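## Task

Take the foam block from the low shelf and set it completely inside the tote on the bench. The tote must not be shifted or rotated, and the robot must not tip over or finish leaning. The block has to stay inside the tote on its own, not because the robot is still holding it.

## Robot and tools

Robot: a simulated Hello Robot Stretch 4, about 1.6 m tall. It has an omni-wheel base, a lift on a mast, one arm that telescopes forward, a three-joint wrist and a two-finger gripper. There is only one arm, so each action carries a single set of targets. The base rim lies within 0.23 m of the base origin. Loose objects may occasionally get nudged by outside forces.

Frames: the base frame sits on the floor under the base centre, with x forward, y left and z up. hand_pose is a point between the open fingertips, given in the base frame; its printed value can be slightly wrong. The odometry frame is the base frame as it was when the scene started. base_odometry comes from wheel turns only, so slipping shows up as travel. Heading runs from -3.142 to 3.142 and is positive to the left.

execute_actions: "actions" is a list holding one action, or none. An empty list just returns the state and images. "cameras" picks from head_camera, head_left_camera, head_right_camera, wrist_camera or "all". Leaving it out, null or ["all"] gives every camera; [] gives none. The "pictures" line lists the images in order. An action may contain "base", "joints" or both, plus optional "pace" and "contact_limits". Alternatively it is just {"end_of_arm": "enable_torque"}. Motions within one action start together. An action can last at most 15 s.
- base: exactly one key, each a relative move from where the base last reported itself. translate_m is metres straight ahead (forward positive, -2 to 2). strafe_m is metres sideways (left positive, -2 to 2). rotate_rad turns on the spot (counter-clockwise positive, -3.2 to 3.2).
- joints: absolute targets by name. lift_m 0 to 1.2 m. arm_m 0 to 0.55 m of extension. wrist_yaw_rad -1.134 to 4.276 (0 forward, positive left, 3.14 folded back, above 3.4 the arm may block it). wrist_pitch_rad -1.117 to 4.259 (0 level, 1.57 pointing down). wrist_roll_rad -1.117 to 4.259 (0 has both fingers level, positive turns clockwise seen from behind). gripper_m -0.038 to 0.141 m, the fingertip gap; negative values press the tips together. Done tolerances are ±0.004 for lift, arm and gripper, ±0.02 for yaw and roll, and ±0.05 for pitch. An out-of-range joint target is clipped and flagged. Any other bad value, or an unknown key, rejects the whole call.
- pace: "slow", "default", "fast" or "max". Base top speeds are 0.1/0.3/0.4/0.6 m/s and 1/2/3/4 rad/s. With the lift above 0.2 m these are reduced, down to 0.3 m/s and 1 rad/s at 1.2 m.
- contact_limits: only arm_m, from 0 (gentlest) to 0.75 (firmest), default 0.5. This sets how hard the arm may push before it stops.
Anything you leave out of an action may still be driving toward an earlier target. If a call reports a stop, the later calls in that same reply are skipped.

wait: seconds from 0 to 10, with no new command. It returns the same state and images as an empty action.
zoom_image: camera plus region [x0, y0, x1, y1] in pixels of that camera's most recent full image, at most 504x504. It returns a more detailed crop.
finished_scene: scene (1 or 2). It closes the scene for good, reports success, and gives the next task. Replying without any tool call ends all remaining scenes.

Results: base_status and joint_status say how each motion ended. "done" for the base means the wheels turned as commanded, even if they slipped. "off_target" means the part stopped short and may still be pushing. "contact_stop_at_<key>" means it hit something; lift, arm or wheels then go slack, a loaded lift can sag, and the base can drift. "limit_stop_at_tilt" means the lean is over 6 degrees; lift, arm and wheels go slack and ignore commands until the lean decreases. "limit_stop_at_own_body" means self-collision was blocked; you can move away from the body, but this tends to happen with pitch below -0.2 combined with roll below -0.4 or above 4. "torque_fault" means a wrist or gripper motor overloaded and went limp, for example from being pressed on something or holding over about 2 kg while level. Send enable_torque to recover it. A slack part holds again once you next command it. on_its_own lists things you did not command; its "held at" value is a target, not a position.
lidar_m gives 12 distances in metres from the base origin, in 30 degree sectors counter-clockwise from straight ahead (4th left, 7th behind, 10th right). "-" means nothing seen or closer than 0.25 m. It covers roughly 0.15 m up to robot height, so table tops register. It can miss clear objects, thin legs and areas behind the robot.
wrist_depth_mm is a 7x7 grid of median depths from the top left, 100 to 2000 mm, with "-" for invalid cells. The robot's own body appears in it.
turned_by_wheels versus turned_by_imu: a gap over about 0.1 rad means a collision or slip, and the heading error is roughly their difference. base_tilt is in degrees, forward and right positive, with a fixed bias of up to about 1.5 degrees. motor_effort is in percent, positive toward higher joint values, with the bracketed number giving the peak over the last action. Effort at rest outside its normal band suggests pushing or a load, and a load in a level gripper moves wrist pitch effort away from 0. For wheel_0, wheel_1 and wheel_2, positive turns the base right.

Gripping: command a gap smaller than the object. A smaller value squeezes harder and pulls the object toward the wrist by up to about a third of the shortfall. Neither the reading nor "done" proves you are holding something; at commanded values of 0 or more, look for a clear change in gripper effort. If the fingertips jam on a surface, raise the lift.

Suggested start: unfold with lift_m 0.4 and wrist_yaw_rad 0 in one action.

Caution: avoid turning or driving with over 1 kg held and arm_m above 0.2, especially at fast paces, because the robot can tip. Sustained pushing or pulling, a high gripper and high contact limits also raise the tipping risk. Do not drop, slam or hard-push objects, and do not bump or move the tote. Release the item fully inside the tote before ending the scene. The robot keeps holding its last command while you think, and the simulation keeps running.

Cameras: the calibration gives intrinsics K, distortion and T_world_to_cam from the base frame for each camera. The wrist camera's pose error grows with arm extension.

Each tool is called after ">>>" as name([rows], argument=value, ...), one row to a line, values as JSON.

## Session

>>> execute_actions(actions=[])

Scene clock: 0.00 s.
base_odometry: x=+0.000 y=+0.000 heading=+0.000 (m, m, rad; odometry frame)
turned_by_wheels: +0.000 (rad since the last result)
turned_by_imu: +0.000 (rad since the last result)
base_tilt: forward=+0.4 right=-0.5 (deg)
lidar_m: 1.92 1.38 1.35 1.45 2.25 2.18 1.95 0.82 0.81 0.86 1.28 1.91
base_status: not commanded
joint_positions: lift_m=+0.196 arm_m=+0.001 wrist_yaw_rad=+3.132 wrist_pitch_rad=+0.016 wrist_roll_rad=+0.003 gripper_m=+0.057
joint_status: not commanded
motor_effort: lift_m=+19 arm_m=+0 wrist_yaw_rad=-1 wrist_pitch_rad=-7 wrist_roll_rad=+0 gripper_m=-2 wheel_0=+0 wheel_1=+0 wheel_2=+0 (%)
hand_pose: x=-0.1154 y=+0.0902 z=+0.3692 quat_wxyz=(+0.005, -0.008, +0.001, +1.000) (m; base frame)
wrist_depth_mm: - 139 - - - - - / - 117 149 - - - - / - 122 159 - - - - / 130 142 1921 - - - - / 866 1661 1983 - - - 1863 / 878 1366 200 1182 197 1229 1205 / 854 946 917 109 891 831 878
pictures: head_camera, head_left_camera, head_right_camera, wrist_camera
camera_calibration (this result's frames):
wrist_camera: T_world_to_cam=[[-0.0143847, 0.998491, -0.0529933, -0.0597756], [0.075328, -0.051766, -0.995814, 0.426115], [-0.997055, -0.0183163, -0.0744697, 0.144187], [0, 0, 0, 1]] pos_world=[0.110804, 0.0843847, 0.431901]
Images, in order (width x height): head_camera 420x560, head_left_camera 420x672, head_right_camera 420x672, wrist_camera 616x392.

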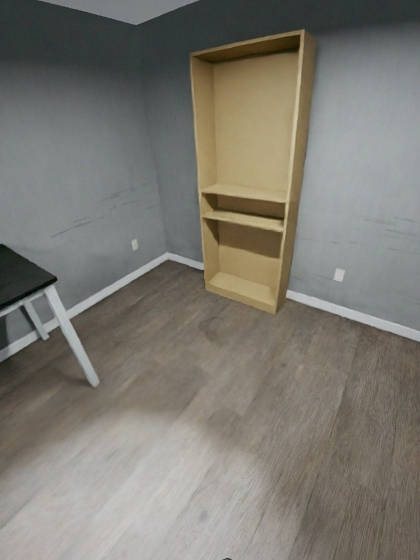

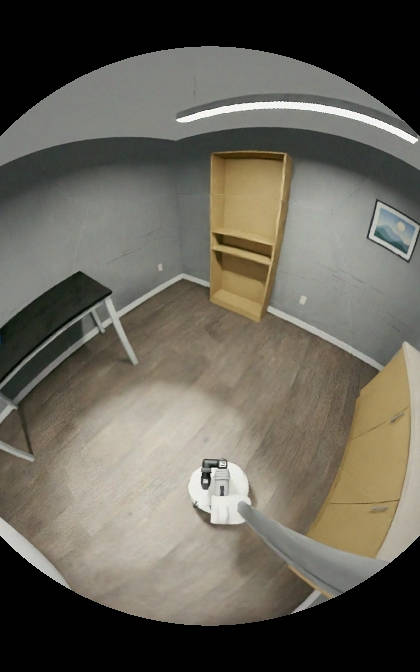

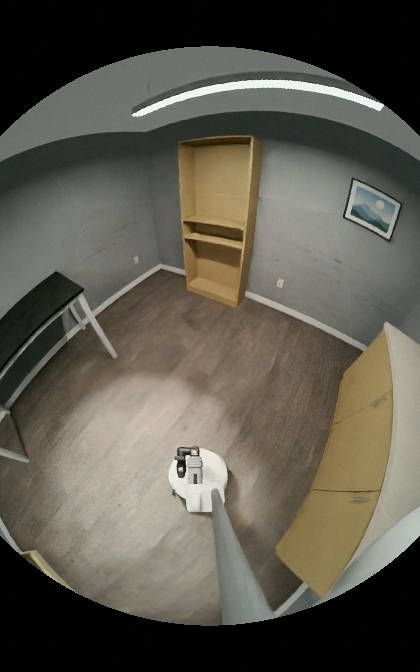

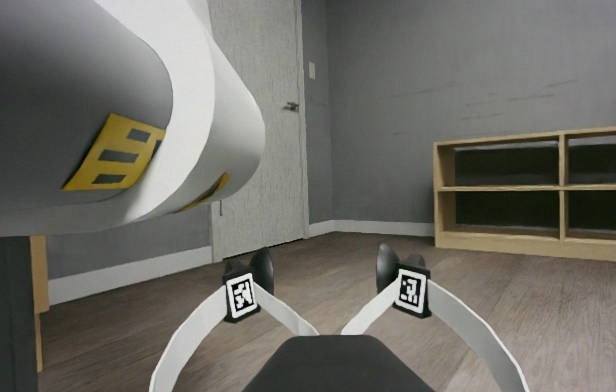

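Low shelf is behind, somewhat to the right.

>>> execute_actions([
  {"base":{"rotate_rad":-2.75},"joints":{"lift_m":0.8,"wrist_yaw_rad":0,"gripper_m":0.14}},
])

Scene clock: 5.20 s.
base_odometry: x=+0.000 y=+0.000 heading=-2.750 (m, m, rad; odometry frame)
turned_by_wheels: -2.750 (rad since the last result)
turned_by_imu: -2.740 (rad since the last result)
base_tilt: forward=+0.3 right=-0.6 (deg)
lidar_m: 0.85 0.79 0.83 1.10 2.10 1.93 2.44 1.34 1.39 1.83 2.18 2.17
base_status: done
joint_positions: lift_m=+0.800 arm_m=+0.001 wrist_yaw_rad=+0.000 wrist_pitch_rad=+0.016 wrist_roll_rad=+0.003 gripper_m=+0.140
joint_status: all done
motor_effort: lift_m=+22(26) arm_m=-1(1) wrist_yaw_rad=-1(8) wrist_pitch_rad=-7(7) wrist_roll_rad=+0(1) gripper_m=+1(1) wheel_0=-1(7) wheel_1=-1(8) wheel_2=-2(5) (%)
hand_pose: x=+0.4607 y=-0.0874 z=+0.9733 quat_wxyz=(+1.000, +0.001, +0.008, +0.000) (m; base frame)
wrist_depth_mm: 1098 1205 1336 1537 1808 - - / 1078 1205 1336 1537 1756 - - / 1098 1205 1366 1537 1808 - - / 1098 1205 1366 1537 1808 - - / 741 699 1366 1576 1756 - - / 585 640 1336 1464 1708 198 - / 591 647 1366 109 1863 1983 -
pictures: head_camera, head_left_camera, head_right_camera, wrist_camera
camera_calibration (this result's frames):
wrist_camera: T_world_to_cam=[[0.0239591, -0.998307, -0.0529935, -0.0343661], [-0.0758426, 0.0510408, -0.995813, 1.05374], [0.996832, 0.0278779, -0.0744914, -0.154244], [0, 0, 0, 1]] pos_world=[0.234497, -0.0837915, 1.03601]
Images, in order (width x height): head_camera 420x560, head_left_camera 420x672, head_right_camera 420x672, wrist_camera 616x392.

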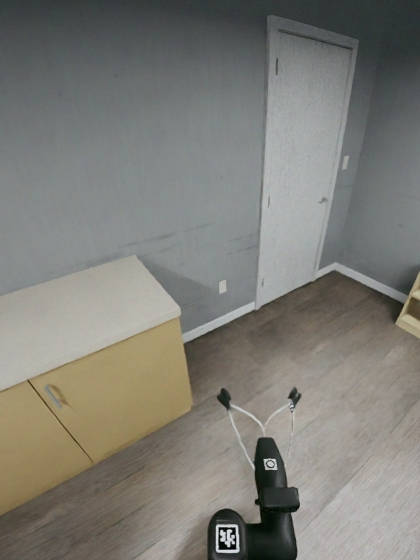

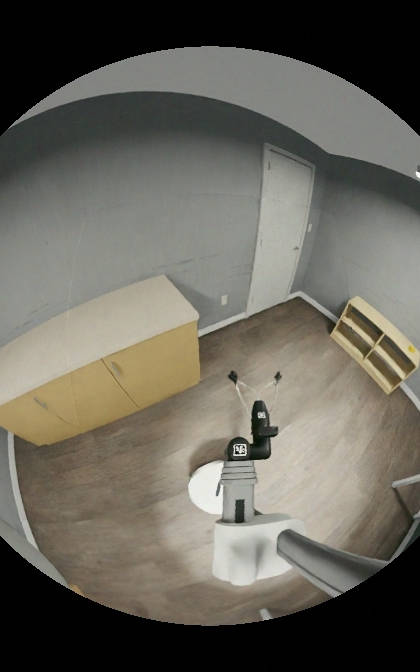

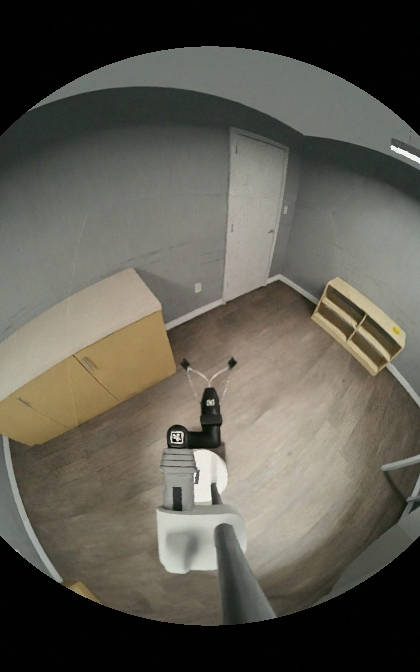

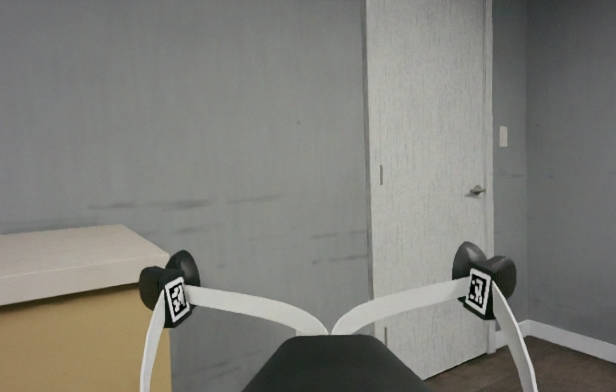

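>>> execute_actions([
  {"base":{"rotate_rad":-0.95}},
], cameras=["head_camera","wrist_camera"])

Scene clock: 10.50 s.
base_odometry: x=+0.000 y=+0.000 heading=+2.583 (m, m, rad; odometry frame)
turned_by_wheels: -0.950 (rad since the last result)
turned_by_imu: -0.947 (rad since the last result)
base_tilt: forward=+0.3 right=-0.5 (deg)
lidar_m: 2.18 1.95 0.84 0.80 0.85 1.22 2.13 1.93 1.37 1.34 1.42 2.23
base_status: done
joint_positions: lift_m=+0.800 arm_m=+0.001 wrist_yaw_rad=+0.000 wrist_pitch_rad=+0.016 wrist_roll_rad=+0.003 gripper_m=+0.140
joint_status: not commanded
motor_effort: lift_m=+20(22) arm_m=+0(1) wrist_yaw_rad=+0(1) wrist_pitch_rad=-7(8) wrist_roll_rad=+0(0) gripper_m=+3(0) wheel_0=+1(6) wheel_1=+1(6) wheel_2=+0(5) (%)
hand_pose: x=+0.4607 y=-0.0875 z=+0.9735 quat_wxyz=(+1.000, +0.001, +0.008, +0.000) (m; base frame)
wrist_depth_mm: - - - - - - - / - - - - - - - / - - - - - - - / - - - - - - - / - - - - - - - / - - - - - 197 - / - - - 109 1921 1983 -
pictures: head_camera, wrist_camera
camera_calibration (this result's frames):
wrist_camera: T_world_to_cam=[[0.0236929, -0.998314, -0.0529926, -0.0343131], [-0.0757942, 0.0510611, -0.995815, 1.05388], [0.996842, 0.0276103, -0.0744566, -0.154271], [0, 0, 0, 1]] pos_world=[0.234475, -0.0838082, 1.03617]
Images, in order (width x height): head_camera 420x560, wrist_camera 616x392.

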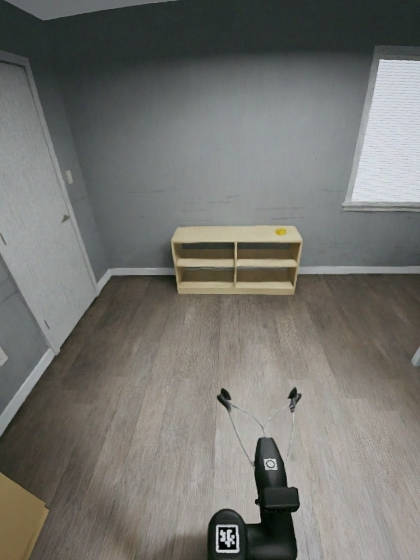

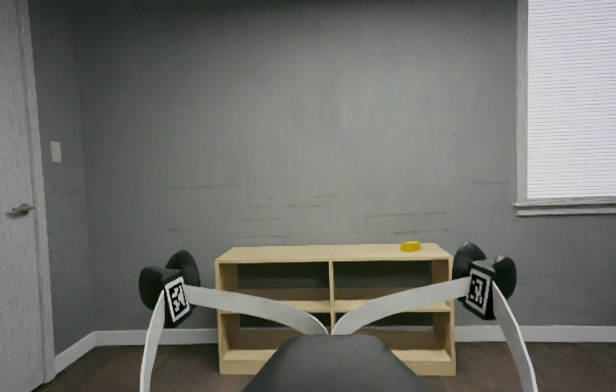

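>>> execute_actions([
  {"base":{"translate_m":1.45},"joints":{"lift_m":0.6},"pace":"fast"},
], cameras=[])

>>> execute_actions([
  {"base":{"strafe_m":-0.55},"joints":{"wrist_pitch_rad":0.3}},
], cameras=["head_camera","wrist_camera"])

Scene clock: 19.53 s.
base_odometry: x=-1.230 y=+0.768 heading=+2.583 (m, m, rad; odometry frame)
turned_by_wheels: +0.000 (rad since the last result)
turned_by_imu: -0.001 (rad since the last result)
base_tilt: forward=+0.2 right=-0.5 (deg)
lidar_m: 0.74 0.81 1.41 1.34 1.45 1.32 3.38 1.96 1.44 1.41 1.01 0.74
base_status: done
joint_positions: lift_m=+0.600 arm_m=+0.001 wrist_yaw_rad=+0.000 wrist_pitch_rad=+0.016 wrist_roll_rad=+0.003 gripper_m=+0.140
joint_status: all done
motor_effort: lift_m=+16(16) arm_m=-1(1) wrist_yaw_rad=-1(0) wrist_pitch_rad=-8(8) wrist_roll_rad=+0(1) gripper_m=-1(0) wheel_0=-1(6) wheel_1=+0(7) wheel_2=+1(10) (%)
hand_pose: x=+0.4607 y=-0.0874 z=+0.7738 quat_wxyz=(+1.000, +0.001, +0.008, +0.000) (m; base frame)
wrist_depth_mm: 960 946 931 904 917 904 878 / 960 931 946 931 904 891 891 / 976 960 946 931 917 904 904 / 976 960 946 946 917 917 904 / 991 976 960 946 931 917 904 / 778 640 574 647 554 197 627 / 699 904 976 109 715 917 931
pictures: none
No camera images: the call's "cameras" was empty. Leave "cameras" out to get every camera's image.

Scene clock: 22.70 s.
base_odometry: x=-0.938 y=+1.235 heading=+2.583 (m, m, rad; odometry frame)
turned_by_wheels: +0.000 (rad since the last result)
turned_by_imu: -0.002 (rad since the last result)
base_tilt: forward=+0.4 right=-0.4 (deg)
lidar_m: 0.71 0.75 1.12 1.89 1.72 1.97 3.40 1.22 0.90 0.87 1.51 0.73
base_status: done
joint_positions: lift_m=+0.600 arm_m=+0.001 wrist_yaw_rad=+0.000 wrist_pitch_rad=+0.302 wrist_roll_rad=+0.003 gripper_m=+0.140
joint_status: all done
motor_effort: lift_m=+16(16) arm_m=-1(1) wrist_yaw_rad=+0(0) wrist_pitch_rad=-7(5) wrist_roll_rad=+0(0) gripper_m=+2(2) wheel_0=-2(11) wheel_1=+1(6) wheel_2=+0(0) (%)
hand_pose: x=+0.4477 y=-0.0874 z=+0.6926 quat_wxyz=(+0.989, +0.001, +0.150, +0.000) (m; base frame)
wrist_depth_mm: 854 842 842 820 831 809 809 / 891 878 878 866 866 854 842 / 931 931 904 891 891 891 878 / 676 654 634 621 715 931 931 / 640 842 960 946 891 960 976 / 668 768 723 768 574 208 1008 / 668 676 676 110 1060 1042 1042
pictures: head_camera, wrist_camera
camera_calibration (this result's frames):
wrist_camera: T_world_to_cam=[[0.00790446, -0.99831, -0.0575707, -0.0386121], [-0.353538, 0.0510642, -0.934025, 0.85477], [0.935387, 0.0277364, -0.352537, 0.0579084], [0, 0, 0, 1]] pos_world=[0.248332, -0.0838012, 0.816568]
Images, in order (width x height): head_camera 420x560, wrist_camera 616x392.

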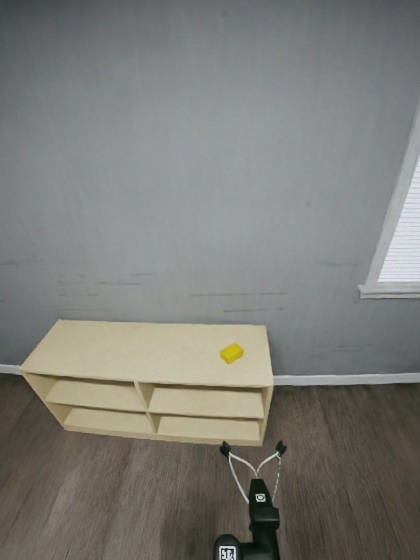

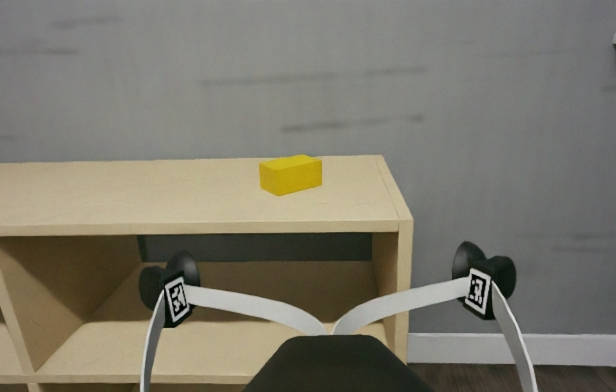

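>>> execute_actions([
  {"base":{"strafe_m":0.27},"joints":{"wrist_yaw_rad":-0.9,"lift_m":0.56}},
], cameras=[])

>>> execute_actions([
  {"base":{"translate_m":0.12},"joints":{"arm_m":0.3}},
], cameras=["head_camera","wrist_camera"])

Scene clock: 36.60 s.
base_odometry: x=-1.081 y=+1.006 heading=+2.583 (m, m, rad; odometry frame)
turned_by_wheels: +0.000 (rad since the last result)
turned_by_imu: +0.001 (rad since the last result)
base_tilt: forward=+0.3 right=-0.5 (deg)
lidar_m: 0.70 0.79 1.69 1.64 1.52 1.55 3.39 1.61 1.17 1.13 1.51 0.72
base_status: done
joint_positions: lift_m=+0.560 arm_m=+0.001 wrist_yaw_rad=-0.900 wrist_pitch_rad=+0.302 wrist_roll_rad=+0.003 gripper_m=+0.140
joint_status: all done
motor_effort: lift_m=+16(16) arm_m=-1(1) wrist_yaw_rad=-1(4) wrist_pitch_rad=-6(7) wrist_roll_rad=+0(0) gripper_m=+0(1) wheel_0=+0(8) wheel_1=-1(9) wheel_2=+1(0) (%)
hand_pose: x=+0.2750 y=-0.2701 z=+0.6526 quat_wxyz=(+0.890, +0.067, +0.135, -0.430) (m; base frame)
wrist_depth_mm: 820 960 1138 1397 1863 1756 1576 / 854 991 1160 1499 1921 1808 1618 / 831 976 1205 1537 - 1863 1661 / 591 723 1229 1576 - 1921 1708 / 891 854 1281 1537 1618 1576 1576 / 750 707 768 1255 1160 198 1229 / 615 904 991 109 1042 991 1025
pictures: none
No camera images: the call's "cameras" was empty. Leave "cameras" out to get every camera's image.

Scene clock: 38.60 s.
base_odometry: x=-1.183 y=+1.069 heading=+2.583 (m, m, rad; odometry frame)
turned_by_wheels: +0.000 (rad since the last result)
turned_by_imu: +0.000 (rad since the last result)
base_tilt: forward=+0.3 right=-0.6 (deg)
lidar_m: 0.61 0.64 0.93 1.64 1.66 1.60 3.51 1.60 1.20 1.18 1.38 0.64
base_status: done
joint_positions: lift_m=+0.560 arm_m=+0.299 wrist_yaw_rad=-0.900 wrist_pitch_rad=+0.302 wrist_roll_rad=+0.003 gripper_m=+0.140
joint_status: all done
motor_effort: lift_m=+16(16) arm_m=+7(8) wrist_yaw_rad=-1(1) wrist_pitch_rad=-6(7) wrist_roll_rad=+0(0) gripper_m=-2(1) wheel_0=+1(2) wheel_1=+1(4) wheel_2=+1(5) (%)
hand_pose: x=+0.5724 y=-0.2701 z=+0.6526 quat_wxyz=(+0.890, +0.067, +0.135, -0.430) (m; base frame)
wrist_depth_mm: 488 564 668 831 1078 1499 1576 / 496 574 691 866 1138 1661 1618 / 508 591 715 904 1205 1756 1661 / 504 525 413 500 1229 1863 1708 / 375 349 342 353 430 1576 1537 / 289 268 255 300 455 208 1229 / 234 229 246 109 480 991 1025
pictures: head_camera, wrist_camera
camera_calibration (this result's frames):
wrist_camera: T_world_to_cam=[[-0.776909, -0.626976, -0.0575716, 0.325298], [-0.17993, 0.30872, -0.933979, 0.840987], [0.603356, -0.715258, -0.352659, -0.0783196], [0, 0, 0, 1]] pos_world=[0.4513, -0.111694, 0.776572]
Images, in order (width x height): head_camera 420x560, wrist_camera 616x392.

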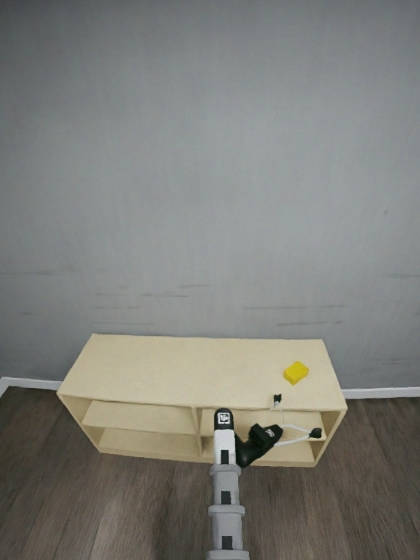

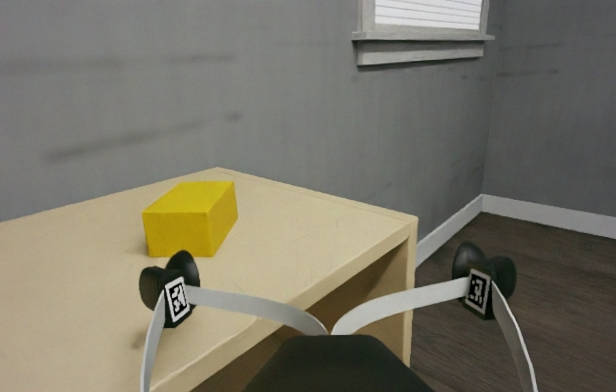

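>>> execute_actions([
  {"base":{"strafe_m":0.04}},
], cameras=[])

>>> execute_actions([
  {"joints":{"arm_m":0.47},"pace":"slow"},
], cameras=[])

>>> execute_actions([
  {"base":{"strafe_m":-0.07},"joints":{"lift_m":0.545},"pace":"slow"},
], cameras=["head_camera","wrist_camera"])

Scene clock: 47.57 s.
base_odometry: x=-1.204 y=+1.035 heading=+2.583 (m, m, rad; odometry frame)
turned_by_wheels: +0.000 (rad since the last result)
turned_by_imu: +0.000 (rad since the last result)
base_tilt: forward=+0.3 right=-0.5 (deg)
lidar_m: 0.61 0.65 0.95 1.59 1.65 1.57 3.50 1.63 1.21 1.22 1.42 0.66
base_status: done
joint_positions: lift_m=+0.560 arm_m=+0.299 wrist_yaw_rad=-0.900 wrist_pitch_rad=+0.302 wrist_roll_rad=+0.003 gripper_m=+0.140
joint_status: not commanded
motor_effort: lift_m=+16(16) arm_m=+7(7) wrist_yaw_rad=-1(1) wrist_pitch_rad=-7(7) wrist_roll_rad=+0(0) gripper_m=+0(0) wheel_0=+0(7) wheel_1=-2(6) wheel_2=+0(0) (%)
hand_pose: x=+0.5724 y=-0.2701 z=+0.6526 quat_wxyz=(+0.890, +0.067, +0.135, -0.430) (m; base frame)
wrist_depth_mm: 492 564 668 831 1078 1499 1618 / 500 585 691 866 1160 1708 1661 / 508 591 707 904 1182 1863 1708 / 508 521 404 496 1138 1863 1756 / 375 368 359 353 466 1618 1576 / 287 268 255 301 492 208 1205 / 234 229 255 110 517 991 1008
pictures: none
No camera images: the call's "cameras" was empty. Leave "cameras" out to get every camera's image.

Scene clock: 50.53 s.
base_odometry: x=-1.204 y=+1.035 heading=+2.583 (m, m, rad; odometry frame)
turned_by_wheels: +0.000 (rad since the last result)
turned_by_imu: +0.000 (rad since the last result)
base_tilt: forward=+0.3 right=-0.5 (deg)
lidar_m: 0.61 0.67 0.98 1.59 1.66 1.58 3.51 1.63 1.21 1.21 1.38 0.64
base_status: not commanded
joint_positions: lift_m=+0.560 arm_m=+0.469 wrist_yaw_rad=-0.900 wrist_pitch_rad=+0.302 wrist_roll_rad=+0.003 gripper_m=+0.140
joint_status: all done
motor_effort: lift_m=+16(16) arm_m=+7(7) wrist_yaw_rad=-1(2) wrist_pitch_rad=-8(8) wrist_roll_rad=+1(1) gripper_m=+1(0) wheel_0=+0(0) wheel_1=-2(2) wheel_2=+0(0) (%)
hand_pose: x=+0.7424 y=-0.2701 z=+0.6526 quat_wxyz=(+0.890, +0.067, +0.135, -0.430) (m; base frame)
wrist_depth_mm: 349 402 477 591 778 1098 1576 / 357 415 492 621 809 1205 1661 / 364 424 508 640 866 1336 1756 / 373 436 500 500 488 1397 1808 / 370 366 357 332 271 340 338 / 286 268 254 271 248 208 265 / 234 228 226 109 220 212 234
pictures: none
No camera images: the call's "cameras" was empty. Leave "cameras" out to get every camera's image.

Scene clock: 52.37 s.
base_odometry: x=-1.167 y=+1.095 heading=+2.583 (m, m, rad; odometry frame)
turned_by_wheels: +0.000 (rad since the last result)
turned_by_imu: +0.000 (rad since the last result)
base_tilt: forward=+0.3 right=-0.5 (deg)
lidar_m: 0.59 0.67 0.96 1.66 1.64 1.62 3.49 1.56 1.14 1.15 1.35 0.63
base_status: done
joint_positions: lift_m=+0.545 arm_m=+0.469 wrist_yaw_rad=-0.900 wrist_pitch_rad=+0.302 wrist_roll_rad=+0.003 gripper_m=+0.140
joint_status: all done
motor_effort: lift_m=+15(13) arm_m=+7(7) wrist_yaw_rad=-1(1) wrist_pitch_rad=-8(7) wrist_roll_rad=+0(0) gripper_m=+1(1) wheel_0=+2(5) wheel_1=-1(7) wheel_2=+0(1) (%)
hand_pose: x=+0.7424 y=-0.2701 z=+0.6377 quat_wxyz=(+0.890, +0.067, +0.135, -0.430) (m; base frame)
wrist_depth_mm: 345 402 477 591 768 1078 1537 / 353 407 488 615 820 1205 1576 / 364 421 508 640 866 1336 1618 / 370 430 477 455 854 1430 1708 / 355 332 325 224 315 307 325 / 262 245 225 213 225 208 240 / 213 207 206 109 201 193 206
pictures: head_camera, wrist_camera
camera_calibration (this result's frames):
wrist_camera: T_world_to_cam=[[-0.776971, -0.626898, -0.0575716, 0.456535], [-0.179899, 0.308738, -0.933979, 0.857609], [0.603284, -0.715318, -0.352659, -0.186095], [0, 0, 0, 1]] pos_world=[0.621267, -0.111692, 0.761644]
Images, in order (width x height): head_camera 420x560, wrist_camera 616x392.

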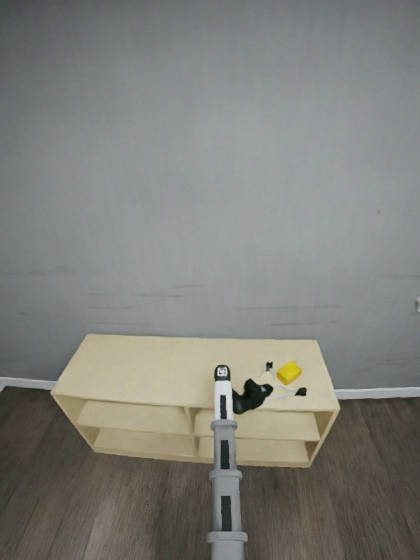

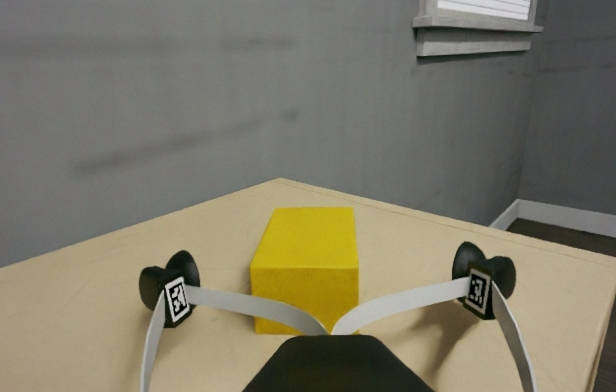

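>>> execute_actions([
  {"base":{"strafe_m":-0.03},"joints":{"lift_m":0.535,"arm_m":0.495},"pace":"slow"},
], cameras=[])

>>> execute_actions([
  {"joints":{"gripper_m":0.0}},
], cameras=[])

>>> execute_actions([
  {"joints":{"lift_m":0.7,"arm_m":0.1}},
], cameras=[])

>>> execute_actions([
  {"joints":{"lift_m":1.2,"arm_m":0.0,"wrist_yaw_rad":0},"base":{"translate_m":-0.3}},
])

Scene clock: 59.07 s.
base_odometry: x=-1.151 y=+1.120 heading=+2.583 (m, m, rad; odometry frame)
turned_by_wheels: +0.000 (rad since the last result)
turned_by_imu: +0.000 (rad since the last result)
base_tilt: forward=+0.3 right=-0.5 (deg)
lidar_m: 0.60 0.66 0.94 1.68 1.66 1.64 3.58 1.49 1.10 1.14 1.33 0.63
base_status: done
joint_positions: lift_m=+0.535 arm_m=+0.494 wrist_yaw_rad=-0.900 wrist_pitch_rad=+0.302 wrist_roll_rad=+0.003 gripper_m=+0.140
joint_status: all done
motor_effort: lift_m=+15(14) arm_m=+7(8) wrist_yaw_rad=-1(1) wrist_pitch_rad=-6(7) wrist_roll_rad=+0(0) gripper_m=+0(0) wheel_0=+2(4) wheel_1=-1(4) wheel_2=+0(0) (%)
hand_pose: x=+0.7674 y=-0.2701 z=+0.6277 quat_wxyz=(+0.890, +0.067, +0.135, -0.430) (m; base frame)
wrist_depth_mm: 324 375 445 554 723 1008 1537 / 332 382 462 574 768 1118 1537 / 340 397 473 603 809 1255 1661 / 347 402 449 418 798 1336 1661 / 334 310 301 202 278 287 1499 / 244 227 198 175 210 207 224 / 198 193 191 109 187 180 186
pictures: none
No camera images: the call's "cameras" was empty. Leave "cameras" out to get every camera's image.

Scene clock: 61.43 s.
base_odometry: x=-1.151 y=+1.120 heading=+2.583 (m, m, rad; odometry frame)
turned_by_wheels: +0.000 (rad since the last result)
turned_by_imu: +0.000 (rad since the last result)
base_tilt: forward=+0.3 right=-0.5 (deg)
lidar_m: 0.60 0.64 0.96 1.68 1.68 1.67 3.61 1.49 1.10 1.17 1.33 0.62
base_status: not commanded
joint_positions: lift_m=+0.535 arm_m=+0.494 wrist_yaw_rad=-0.900 wrist_pitch_rad=+0.302 wrist_roll_rad=+0.003 gripper_m=+0.001
joint_status: all done
motor_effort: lift_m=+16(15) arm_m=+7(7) wrist_yaw_rad=-1(0) wrist_pitch_rad=-8(8) wrist_roll_rad=+0(0) gripper_m=-21(21) wheel_0=+2(2) wheel_1=-1(1) wheel_2=+0(0) (%)
hand_pose: x=+0.7674 y=-0.2701 z=+0.6276 quat_wxyz=(+0.890, +0.067, +0.135, -0.430) (m; base frame)
wrist_depth_mm: 325 375 445 554 723 1008 1499 / 332 384 462 574 768 1118 1576 / 340 397 473 597 798 1205 1661 / 345 399 449 424 798 1336 1661 / 334 310 304 191 212 289 1464 / 243 239 182 159 160 178 224 / 198 186 191 110 180 186 179
pictures: none
No camera images: the call's "cameras" was empty. Leave "cameras" out to get every camera's image.

Scene clock: 63.70 s.
base_odometry: x=-1.151 y=+1.120 heading=+2.583 (m, m, rad; odometry frame)
turned_by_wheels: +0.000 (rad since the last result)
turned_by_imu: +0.000 (rad since the last result)
base_tilt: forward=+0.4 right=-0.6 (deg)
lidar_m: 0.60 0.65 0.97 1.68 1.66 1.64 3.57 1.49 1.11 1.11 1.34 0.61
base_status: not commanded
joint_positions: lift_m=+0.700 arm_m=+0.101 wrist_yaw_rad=-0.900 wrist_pitch_rad=+0.302 wrist_roll_rad=+0.003 gripper_m=+0.001
joint_status: all done
motor_effort: lift_m=+22(25) arm_m=-7(8) wrist_yaw_rad=+0(1) wrist_pitch_rad=-8(8) wrist_roll_rad=+1(0) gripper_m=-21(20) wheel_0=+2(2) wheel_1=-1(1) wheel_2=+0(0) (%)
hand_pose: x=+0.3748 y=-0.2701 z=+0.7920 quat_wxyz=(+0.890, +0.067, +0.135, -0.430) (m; base frame)
wrist_depth_mm: 647 741 891 1078 1430 1708 1499 / 661 768 917 1118 1464 1756 1576 / 676 788 960 1205 1618 1863 1618 / 691 798 976 1205 1708 1863 1661 / 676 668 976 191 211 1863 1661 / 530 521 182 159 160 179 1430 / 433 430 634 109 1182 1205 1182
pictures: none
No camera images: the call's "cameras" was empty. Leave "cameras" out to get every camera's image.

Scene clock: 66.63 s.
base_odometry: x=-0.897 y=+0.961 heading=+2.583 (m, m, rad; odometry frame)
turned_by_wheels: +0.000 (rad since the last result)
turned_by_imu: +0.000 (rad since the last result)
base_tilt: forward=+0.3 right=-0.5 (deg)
lidar_m: 0.90 0.94 1.75 1.70 1.45 1.67 3.46 1.49 1.11 1.06 1.79 0.90
base_status: done
joint_positions: lift_m=+1.199 arm_m=+0.003 wrist_yaw_rad=+0.000 wrist_pitch_rad=+0.302 wrist_roll_rad=+0.003 gripper_m=+0.001
joint_status: all done
joint sent to its limit — the command would take arm_m past its lower limit, so that joint was sent only as far as its limit.
motor_effort: lift_m=+22(23) arm_m=-7(9) wrist_yaw_rad=+0(4) wrist_pitch_rad=-7(8) wrist_roll_rad=+0(0) gripper_m=-19(21) wheel_0=-1(3) wheel_1=-1(7) wheel_2=-1(9) (%)
hand_pose: x=+0.4488 y=-0.0875 z=+1.2911 quat_wxyz=(+0.989, +0.001, +0.151, +0.000) (m; base frame)
wrist_depth_mm: 1042 1025 1008 1008 991 991 960 / 1060 1060 1060 1042 1042 1008 1025 / 1118 1138 1118 1098 1078 1060 1060 / 1205 1182 1160 1138 1118 1138 1098 / 1255 1255 1205 191 212 1182 1160 / 1336 1281 182 159 160 178 1229 / 1138 1060 1098 109 1025 1308 1281
pictures: head_camera, head_left_camera, head_right_camera, wrist_camera
camera_calibration (this result's frames):
wrist_camera: T_world_to_cam=[[0.00776579, -0.998312, -0.0575604, -0.00414971], [-0.35402, 0.0510893, -0.933841, 1.41412], [0.935206, 0.0276296, -0.353026, 0.268544], [0, 0, 0, 1]] pos_world=[0.249516, -0.0838089, 1.41513]
Images, in order (width x height): head_camera 420x560, head_left_camera 420x672, head_right_camera 420x672, wrist_camera 616x392.

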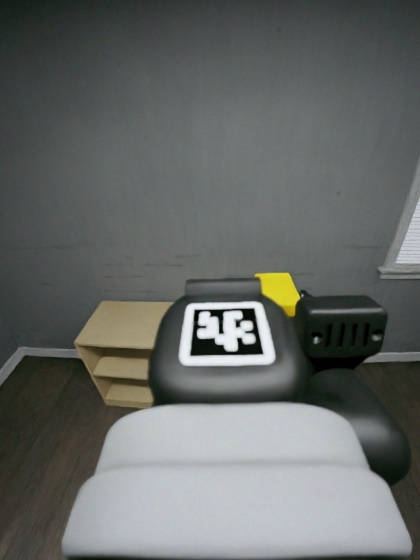

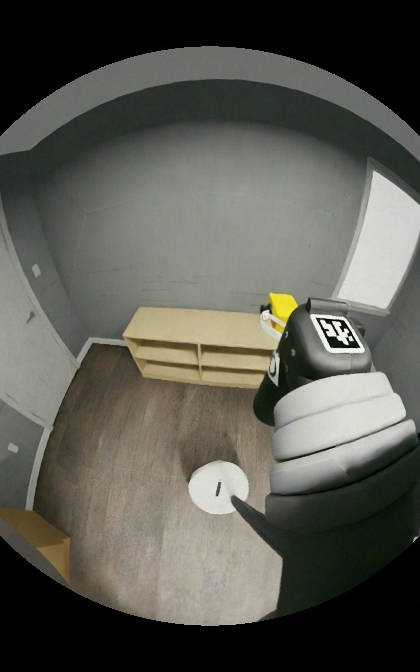

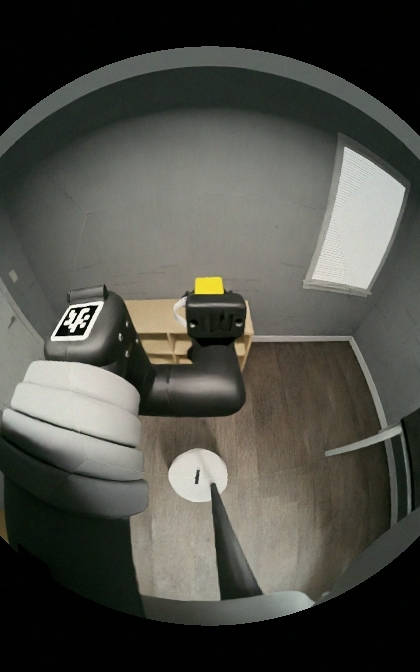

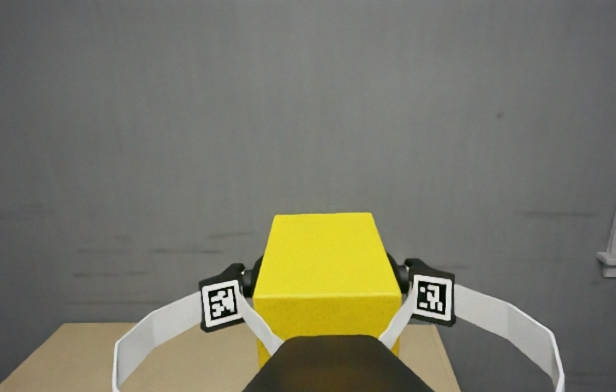

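Turn right to face the bench.

>>> execute_actions([
  {"base":{"rotate_rad":-1.571},"joints":{"lift_m":0.9}},
], cameras=["head_camera","head_left_camera"])

Scene clock: 71.50 s.
base_odometry: x=-0.897 y=+0.961 heading=+1.012 (m, m, rad; odometry frame)
turned_by_wheels: -1.571 (rad since the last result)
turned_by_imu: -1.565 (rad since the last result)
base_tilt: forward=+0.2 right=-0.5 (deg)
lidar_m: 1.04 1.78 0.94 0.89 0.98 1.74 1.69 1.45 1.67 3.10 1.47 1.08
base_status: done
joint_positions: lift_m=+0.900 arm_m=+0.003 wrist_yaw_rad=+0.000 wrist_pitch_rad=+0.302 wrist_roll_rad=+0.003 gripper_m=+0.001
joint_status: all done
motor_effort: lift_m=+16(17) arm_m=-7(7) wrist_yaw_rad=+0(0) wrist_pitch_rad=-8(8) wrist_roll_rad=+0(0) gripper_m=-20(20) wheel_0=-1(3) wheel_1=+1(5) wheel_2=+0(3) (%)
hand_pose: x=+0.4488 y=-0.0874 z=+0.9925 quat_wxyz=(+0.989, +0.001, +0.151, +0.000) (m; base frame)
wrist_depth_mm: 1661 1661 1618 1618 1618 1537 1576 / 1756 1756 1661 1708 1661 1576 1618 / 1808 1808 1756 1025 991 931 904 / 1863 1921 1863 917 1808 1808 1808 / 1921 - 1983 191 211 1921 1863 / 1863 1863 182 159 161 178 1756 / 1576 1464 1499 110 1397 1464 1397
pictures: head_camera, head_left_camera
Images, in order (width x height): head_camera 420x560, head_left_camera 420x672.

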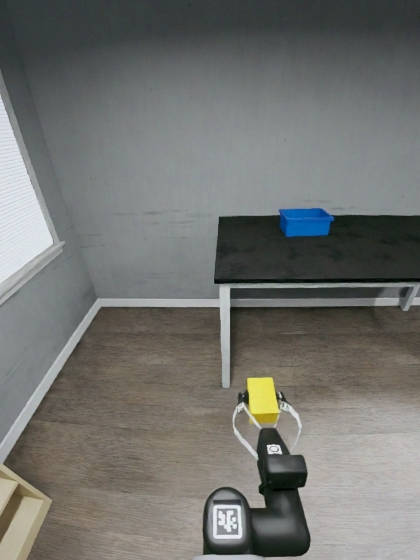

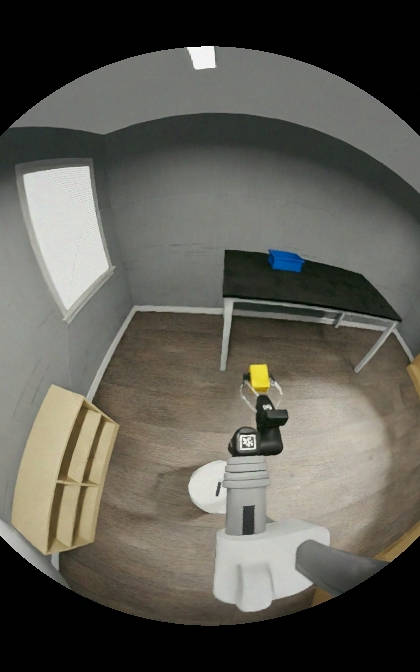

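>>> execute_actions([
  {"base":{"strafe_m":-0.55},"joints":{"lift_m":1.2}},
], cameras=[])

>>> execute_actions([
  {"base":{"translate_m":0.7},"joints":{"arm_m":0.3,"wrist_pitch_rad":0.8}},
], cameras=["head_right_camera","wrist_camera"])

Scene clock: 80.53 s.
base_odometry: x=-0.431 y=+0.669 heading=+1.012 (m, m, rad; odometry frame)
turned_by_wheels: +0.000 (rad since the last result)
turned_by_imu: -0.002 (rad since the last result)
base_tilt: forward=+0.3 right=-0.5 (deg)
lidar_m: 1.04 1.09 1.49 1.44 1.56 1.82 1.32 1.21 1.68 2.56 1.43 1.06
base_status: done
joint_positions: lift_m=+1.199 arm_m=+0.003 wrist_yaw_rad=+0.000 wrist_pitch_rad=+0.303 wrist_roll_rad=+0.003 gripper_m=+0.001
joint_status: all done
motor_effort: lift_m=+22(28) arm_m=-7(7) wrist_yaw_rad=+0(0) wrist_pitch_rad=-9(7) wrist_roll_rad=+0(0) gripper_m=-18(22) wheel_0=+1(12) wheel_1=+1(9) wheel_2=+0(0) (%)
hand_pose: x=+0.4488 y=-0.0874 z=+1.2911 quat_wxyz=(+0.989, +0.001, +0.151, +0.000) (m; base frame)
wrist_depth_mm: 1661 1618 1576 1618 1576 1576 1537 / 1708 1661 1661 1661 1661 1661 1618 / 1808 1808 1708 1756 1708 1708 1708 / 1921 1863 1499 1397 1464 1430 1397 / - 1118 1078 191 211 1025 1008 / - 1008 182 159 160 178 1983 / - 1098 1921 109 1756 1863 1756
pictures: none
No camera images: the call's "cameras" was empty. Leave "cameras" out to get every camera's image.

Scene clock: 84.33 s.
base_odometry: x=-0.060 y=+1.263 heading=+1.012 (m, m, rad; odometry frame)
turned_by_wheels: +0.000 (rad since the last result)
turned_by_imu: +0.000 (rad since the last result)
base_tilt: forward=+0.3 right=-0.4 (deg)
lidar_m: 0.34 0.37 0.54 1.46 1.51 2.49 1.91 1.93 2.72 1.24 0.49 0.35
base_status: done
joint_positions: lift_m=+1.199 arm_m=+0.299 wrist_yaw_rad=+0.000 wrist_pitch_rad=+0.802 wrist_roll_rad=+0.003 gripper_m=+0.001
joint_status: all done
motor_effort: lift_m=+21(22) arm_m=+7(8) wrist_yaw_rad=-1(1) wrist_pitch_rad=-7(6) wrist_roll_rad=+0(0) gripper_m=-20(18) wheel_0=+0(6) wheel_1=+0(5) wheel_2=+2(6) (%)
hand_pose: x=+0.6703 y=-0.0874 z=+1.1698 quat_wxyz=(+0.921, +0.001, +0.390, +0.000) (m; base frame)
wrist_depth_mm: 759 759 750 750 741 741 732 / 831 831 820 798 788 778 788 / 732 707 627 634 676 676 676 / 640 597 508 466 591 597 597 / 569 554 539 192 212 535 525 / 504 496 182 159 160 178 477 / 459 442 449 110 430 439 427
pictures: head_right_camera, wrist_camera
camera_calibration (this result's frames):
wrist_camera: T_world_to_cam=[[-0.0204934, -0.998313, -0.0543247, 0.00236936], [-0.757948, 0.0509474, -0.650322, 1.31832], [0.651993, 0.027848, -0.757714, 0.681829], [0, 0, 0, 1]] pos_world=[0.554723, -0.0837874, 1.3741]
Images, in order (width x height): head_right_camera 420x672, wrist_camera 616x392.

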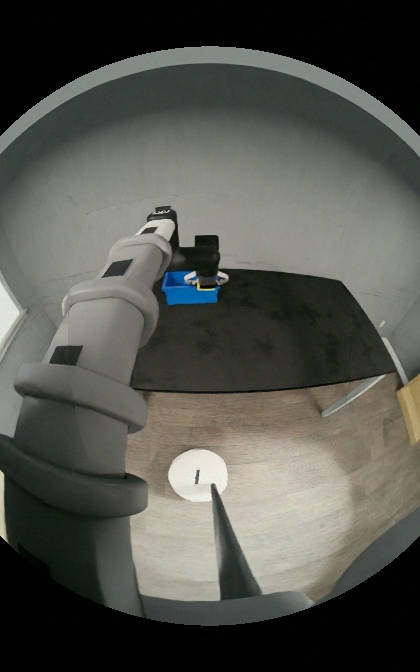

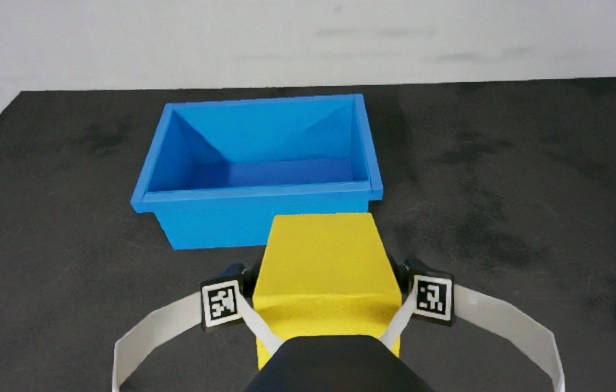

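>>> execute_actions([
  {"base":{"strafe_m":0.083},"joints":{"arm_m":0.55,"wrist_pitch_rad":1.0}},
], cameras=[])

>>> execute_actions([
  {"base":{"translate_m":0.075},"pace":"slow"},
], cameras=["wrist_camera"])

Scene clock: 91.90 s.
base_odometry: x=-0.130 y=+1.307 heading=+1.012 (m, m, rad; odometry frame)
turned_by_wheels: +0.000 (rad since the last result)
turned_by_imu: +0.000 (rad since the last result)
base_tilt: forward=+0.4 right=-0.5 (deg)
lidar_m: 0.34 0.37 0.54 1.37 1.40 2.05 2.45 1.92 2.76 1.21 0.49 0.36
base_status: done
joint_positions: lift_m=+1.199 arm_m=+0.549 wrist_yaw_rad=+0.000 wrist_pitch_rad=+1.001 wrist_roll_rad=+0.003 gripper_m=+0.001
joint_status: all done
motor_effort: lift_m=+21(21) arm_m=+7(8) wrist_yaw_rad=-1(0) wrist_pitch_rad=-5(5) wrist_roll_rad=+0(0) gripper_m=-20(19) wheel_0=-1(5) wheel_1=-1(8) wheel_2=+1(2) (%)
hand_pose: x=+0.8752 y=-0.0874 z=+1.1341 quat_wxyz=(+0.877, +0.001, +0.480, -0.001) (m; base frame)
wrist_depth_mm: 580 569 569 564 554 559 559 / 627 621 621 609 603 597 597 / 574 569 564 418 424 549 544 / 525 521 436 455 480 436 500 / 484 480 424 191 212 379 459 / 449 445 182 159 161 178 427 / 421 407 404 110 399 402 394
pictures: none
No camera images: the call's "cameras" was empty. Leave "cameras" out to get every camera's image.

Scene clock: 93.90 s.
base_odometry: x=-0.090 y=+1.371 heading=+1.012 (m, m, rad; odometry frame)
turned_by_wheels: +0.000 (rad since the last result)
turned_by_imu: +0.000 (rad since the last result)
base_tilt: forward=+0.3 right=-0.5 (deg)
lidar_m: 0.27 0.29 0.41 1.41 1.40 2.08 2.52 2.02 2.86 1.02 0.37 0.29
base_status: done
joint_positions: lift_m=+1.199 arm_m=+0.549 wrist_yaw_rad=+0.000 wrist_pitch_rad=+1.001 wrist_roll_rad=+0.003 gripper_m=+0.001
joint_status: not commanded
motor_effort: lift_m=+21(21) arm_m=+7(7) wrist_yaw_rad=-1(1) wrist_pitch_rad=-5(5) wrist_roll_rad=+1(1) gripper_m=-21(18) wheel_0=+1(3) wheel_1=+2(2) wheel_2=+0(4) (%)
hand_pose: x=+0.8752 y=-0.0874 z=+1.1341 quat_wxyz=(+0.877, +0.001, +0.480, -0.001) (m; base frame)
wrist_depth_mm: 484 484 480 477 480 477 477 / 569 559 559 554 554 549 549 / 580 569 564 554 554 549 539 / 525 521 517 508 504 492 496 / 484 480 382 191 212 373 462 / 452 439 183 159 160 178 427 / 421 306 404 109 397 359 394
pictures: wrist_camera
camera_calibration (this result's frames):
wrist_camera: T_world_to_cam=[[-0.0307971, -0.998316, -0.0491613, 0.00779667], [-0.871844, 0.050884, -0.487133, 1.36503], [0.488814, 0.0278587, -0.871943, 0.793576], [0, 0, 0, 1]] pos_world=[0.802425, -0.0837828, 1.35729]
Images, in order (width x height): wrist_camera 616x392.

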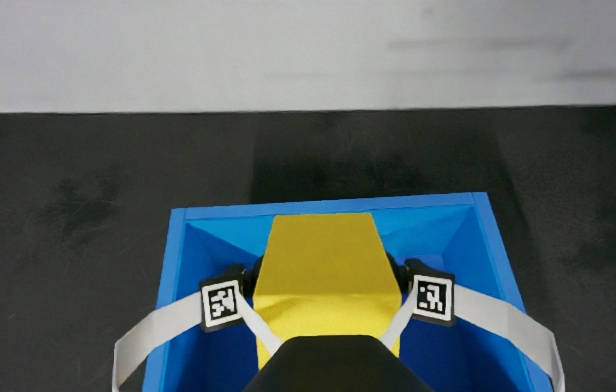

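>>> execute_actions([
  {"joints":{"arm_m":0.525,"lift_m":1.06},"pace":"slow"},
], cameras=["wrist_camera"])

Scene clock: 98.50 s.
base_odometry: x=-0.090 y=+1.371 heading=+1.012 (m, m, rad; odometry frame)
turned_by_wheels: +0.000 (rad since the last result)
turned_by_imu: +0.000 (rad since the last result)
base_tilt: forward=+0.3 right=-0.5 (deg)
lidar_m: 0.27 0.28 0.39 1.41 1.42 2.08 1.99 2.01 2.82 0.99 0.40 0.27
base_status: not commanded
joint_positions: lift_m=+1.060 arm_m=+0.526 wrist_yaw_rad=+0.001 wrist_pitch_rad=+0.998 wrist_roll_rad=+0.003 gripper_m=+0.001
joint_status: all done
motor_effort: lift_m=+13(24) arm_m=-8(7) wrist_yaw_rad=-2(3) wrist_pitch_rad=+6(6) wrist_roll_rad=+0(1) gripper_m=-17(19) wheel_0=+0(0) wheel_1=+2(2) wheel_2=+0(0) (%)
hand_pose: x=+0.8537 y=-0.0873 z=+0.9963 quat_wxyz=(+0.878, +0.001, +0.478, +0.000) (m; base frame)
wrist_depth_mm: 488 480 477 473 473 466 459 / 445 439 265 267 264 266 407 / 402 264 294 297 303 297 242 / 366 258 347 345 343 336 237 / 334 254 329 186 213 315 239 / 199 222 182 159 160 178 242 / 182 207 282 110 169 170 167
pictures: wrist_camera
camera_calibration (this result's frames):
wrist_camera: T_world_to_cam=[[-0.0300708, -0.998333, -0.0492625, -0.0000781982], [-0.870003, 0.0504071, -0.490462, 1.28091], [0.492128, 0.02811, -0.870069, 0.679239], [0, 0, 0, 1]] pos_world=[0.780123, -0.0837385, 1.21922]
Images, in order (width x height): wrist_camera 616x392.

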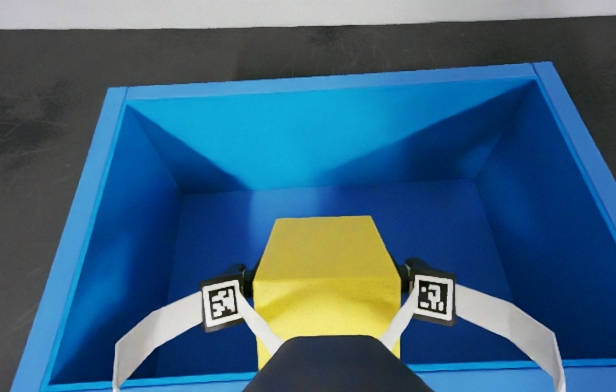

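Block touches the floor; release.

>>> execute_actions([
  {"joints":{"gripper_m":0.12}},
], cameras=[])

>>> execute_actions([
  {"joints":{"lift_m":1.2}},
], cameras=["wrist_camera","head_right_camera"])

Scene clock: 103.73 s.
base_odometry: x=-0.090 y=+1.371 heading=+1.012 (m, m, rad; odometry frame)
turned_by_wheels: +0.000 (rad since the last result)
turned_by_imu: +0.000 (rad since the last result)
base_tilt: forward=+0.3 right=-0.5 (deg)
lidar_m: 0.27 0.30 0.44 1.41 1.41 2.08 1.97 2.02 2.85 1.00 0.39 0.28
base_status: not commanded
joint_positions: lift_m=+1.060 arm_m=+0.526 wrist_yaw_rad=+0.000 wrist_pitch_rad=+1.001 wrist_roll_rad=+0.003 gripper_m=+0.120
joint_status: all done
motor_effort: lift_m=+16(16) arm_m=-7(8) wrist_yaw_rad=-1(4) wrist_pitch_rad=-4(6) wrist_roll_rad=+0(0) gripper_m=-2(18) wheel_0=+0(0) wheel_1=+2(2) wheel_2=+0(0) (%)
hand_pose: x=+0.8528 y=-0.0874 z=+0.9955 quat_wxyz=(+0.877, +0.001, +0.480, +0.000) (m; base frame)
wrist_depth_mm: 484 480 480 469 462 459 452 / 439 418 264 266 262 264 258 / 399 263 294 297 303 296 235 / 362 258 343 343 342 332 238 / 325 253 325 225 319 301 239 / 198 234 207 208 287 285 244 / 179 219 281 109 276 166 167
pictures: none
No camera images: the call's "cameras" was empty. Leave "cameras" out to get every camera's image.

Scene clock: 105.37 s.
base_odometry: x=-0.090 y=+1.371 heading=+1.012 (m, m, rad; odometry frame)
turned_by_wheels: +0.000 (rad since the last result)
turned_by_imu: +0.000 (rad since the last result)
base_tilt: forward=+0.3 right=-0.5 (deg)
lidar_m: 0.27 0.30 0.44 1.38 1.41 2.10 2.52 2.01 2.84 1.02 0.37 0.29
base_status: not commanded
joint_positions: lift_m=+1.199 arm_m=+0.526 wrist_yaw_rad=+0.000 wrist_pitch_rad=+1.001 wrist_roll_rad=+0.003 gripper_m=+0.120
joint_status: all done
motor_effort: lift_m=+22(20) arm_m=-7(7) wrist_yaw_rad=-1(1) wrist_pitch_rad=-4(4) wrist_roll_rad=+1(0) gripper_m=-1(0) wheel_0=+1(0) wheel_1=+2(2) wheel_2=+0(0) (%)
hand_pose: x=+0.8528 y=-0.0874 z=+1.1341 quat_wxyz=(+0.877, +0.001, +0.480, -0.001) (m; base frame)
wrist_depth_mm: 512 508 508 500 504 504 500 / 597 591 585 585 580 574 569 / 574 569 564 559 554 549 539 / 525 521 404 392 397 480 492 / 488 480 430 462 459 347 459 / 455 439 338 424 421 304 427 / 418 413 402 109 404 359 397
pictures: head_right_camera, wrist_camera
camera_calibration (this result's frames):
wrist_camera: T_world_to_cam=[[-0.0306385, -0.998322, -0.0491378, 0.00695964], [-0.871744, 0.0507403, -0.487328, 1.34563], [0.489004, 0.0279046, -0.871835, 0.80423], [0, 0, 0, 1]] pos_world=[0.779982, -0.0837712, 1.35726]
Images, in order (width x height): head_right_camera 420x672, wrist_camera 616x392.

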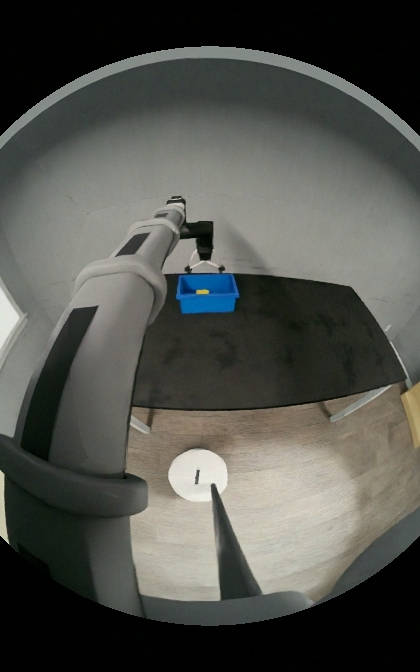

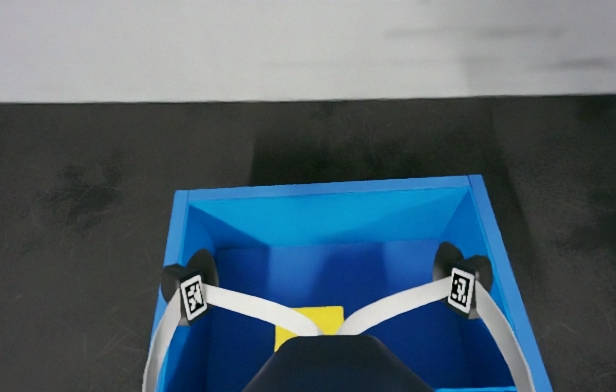

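>>> finished_scene(scene=2)

The scene is finished: the task was done.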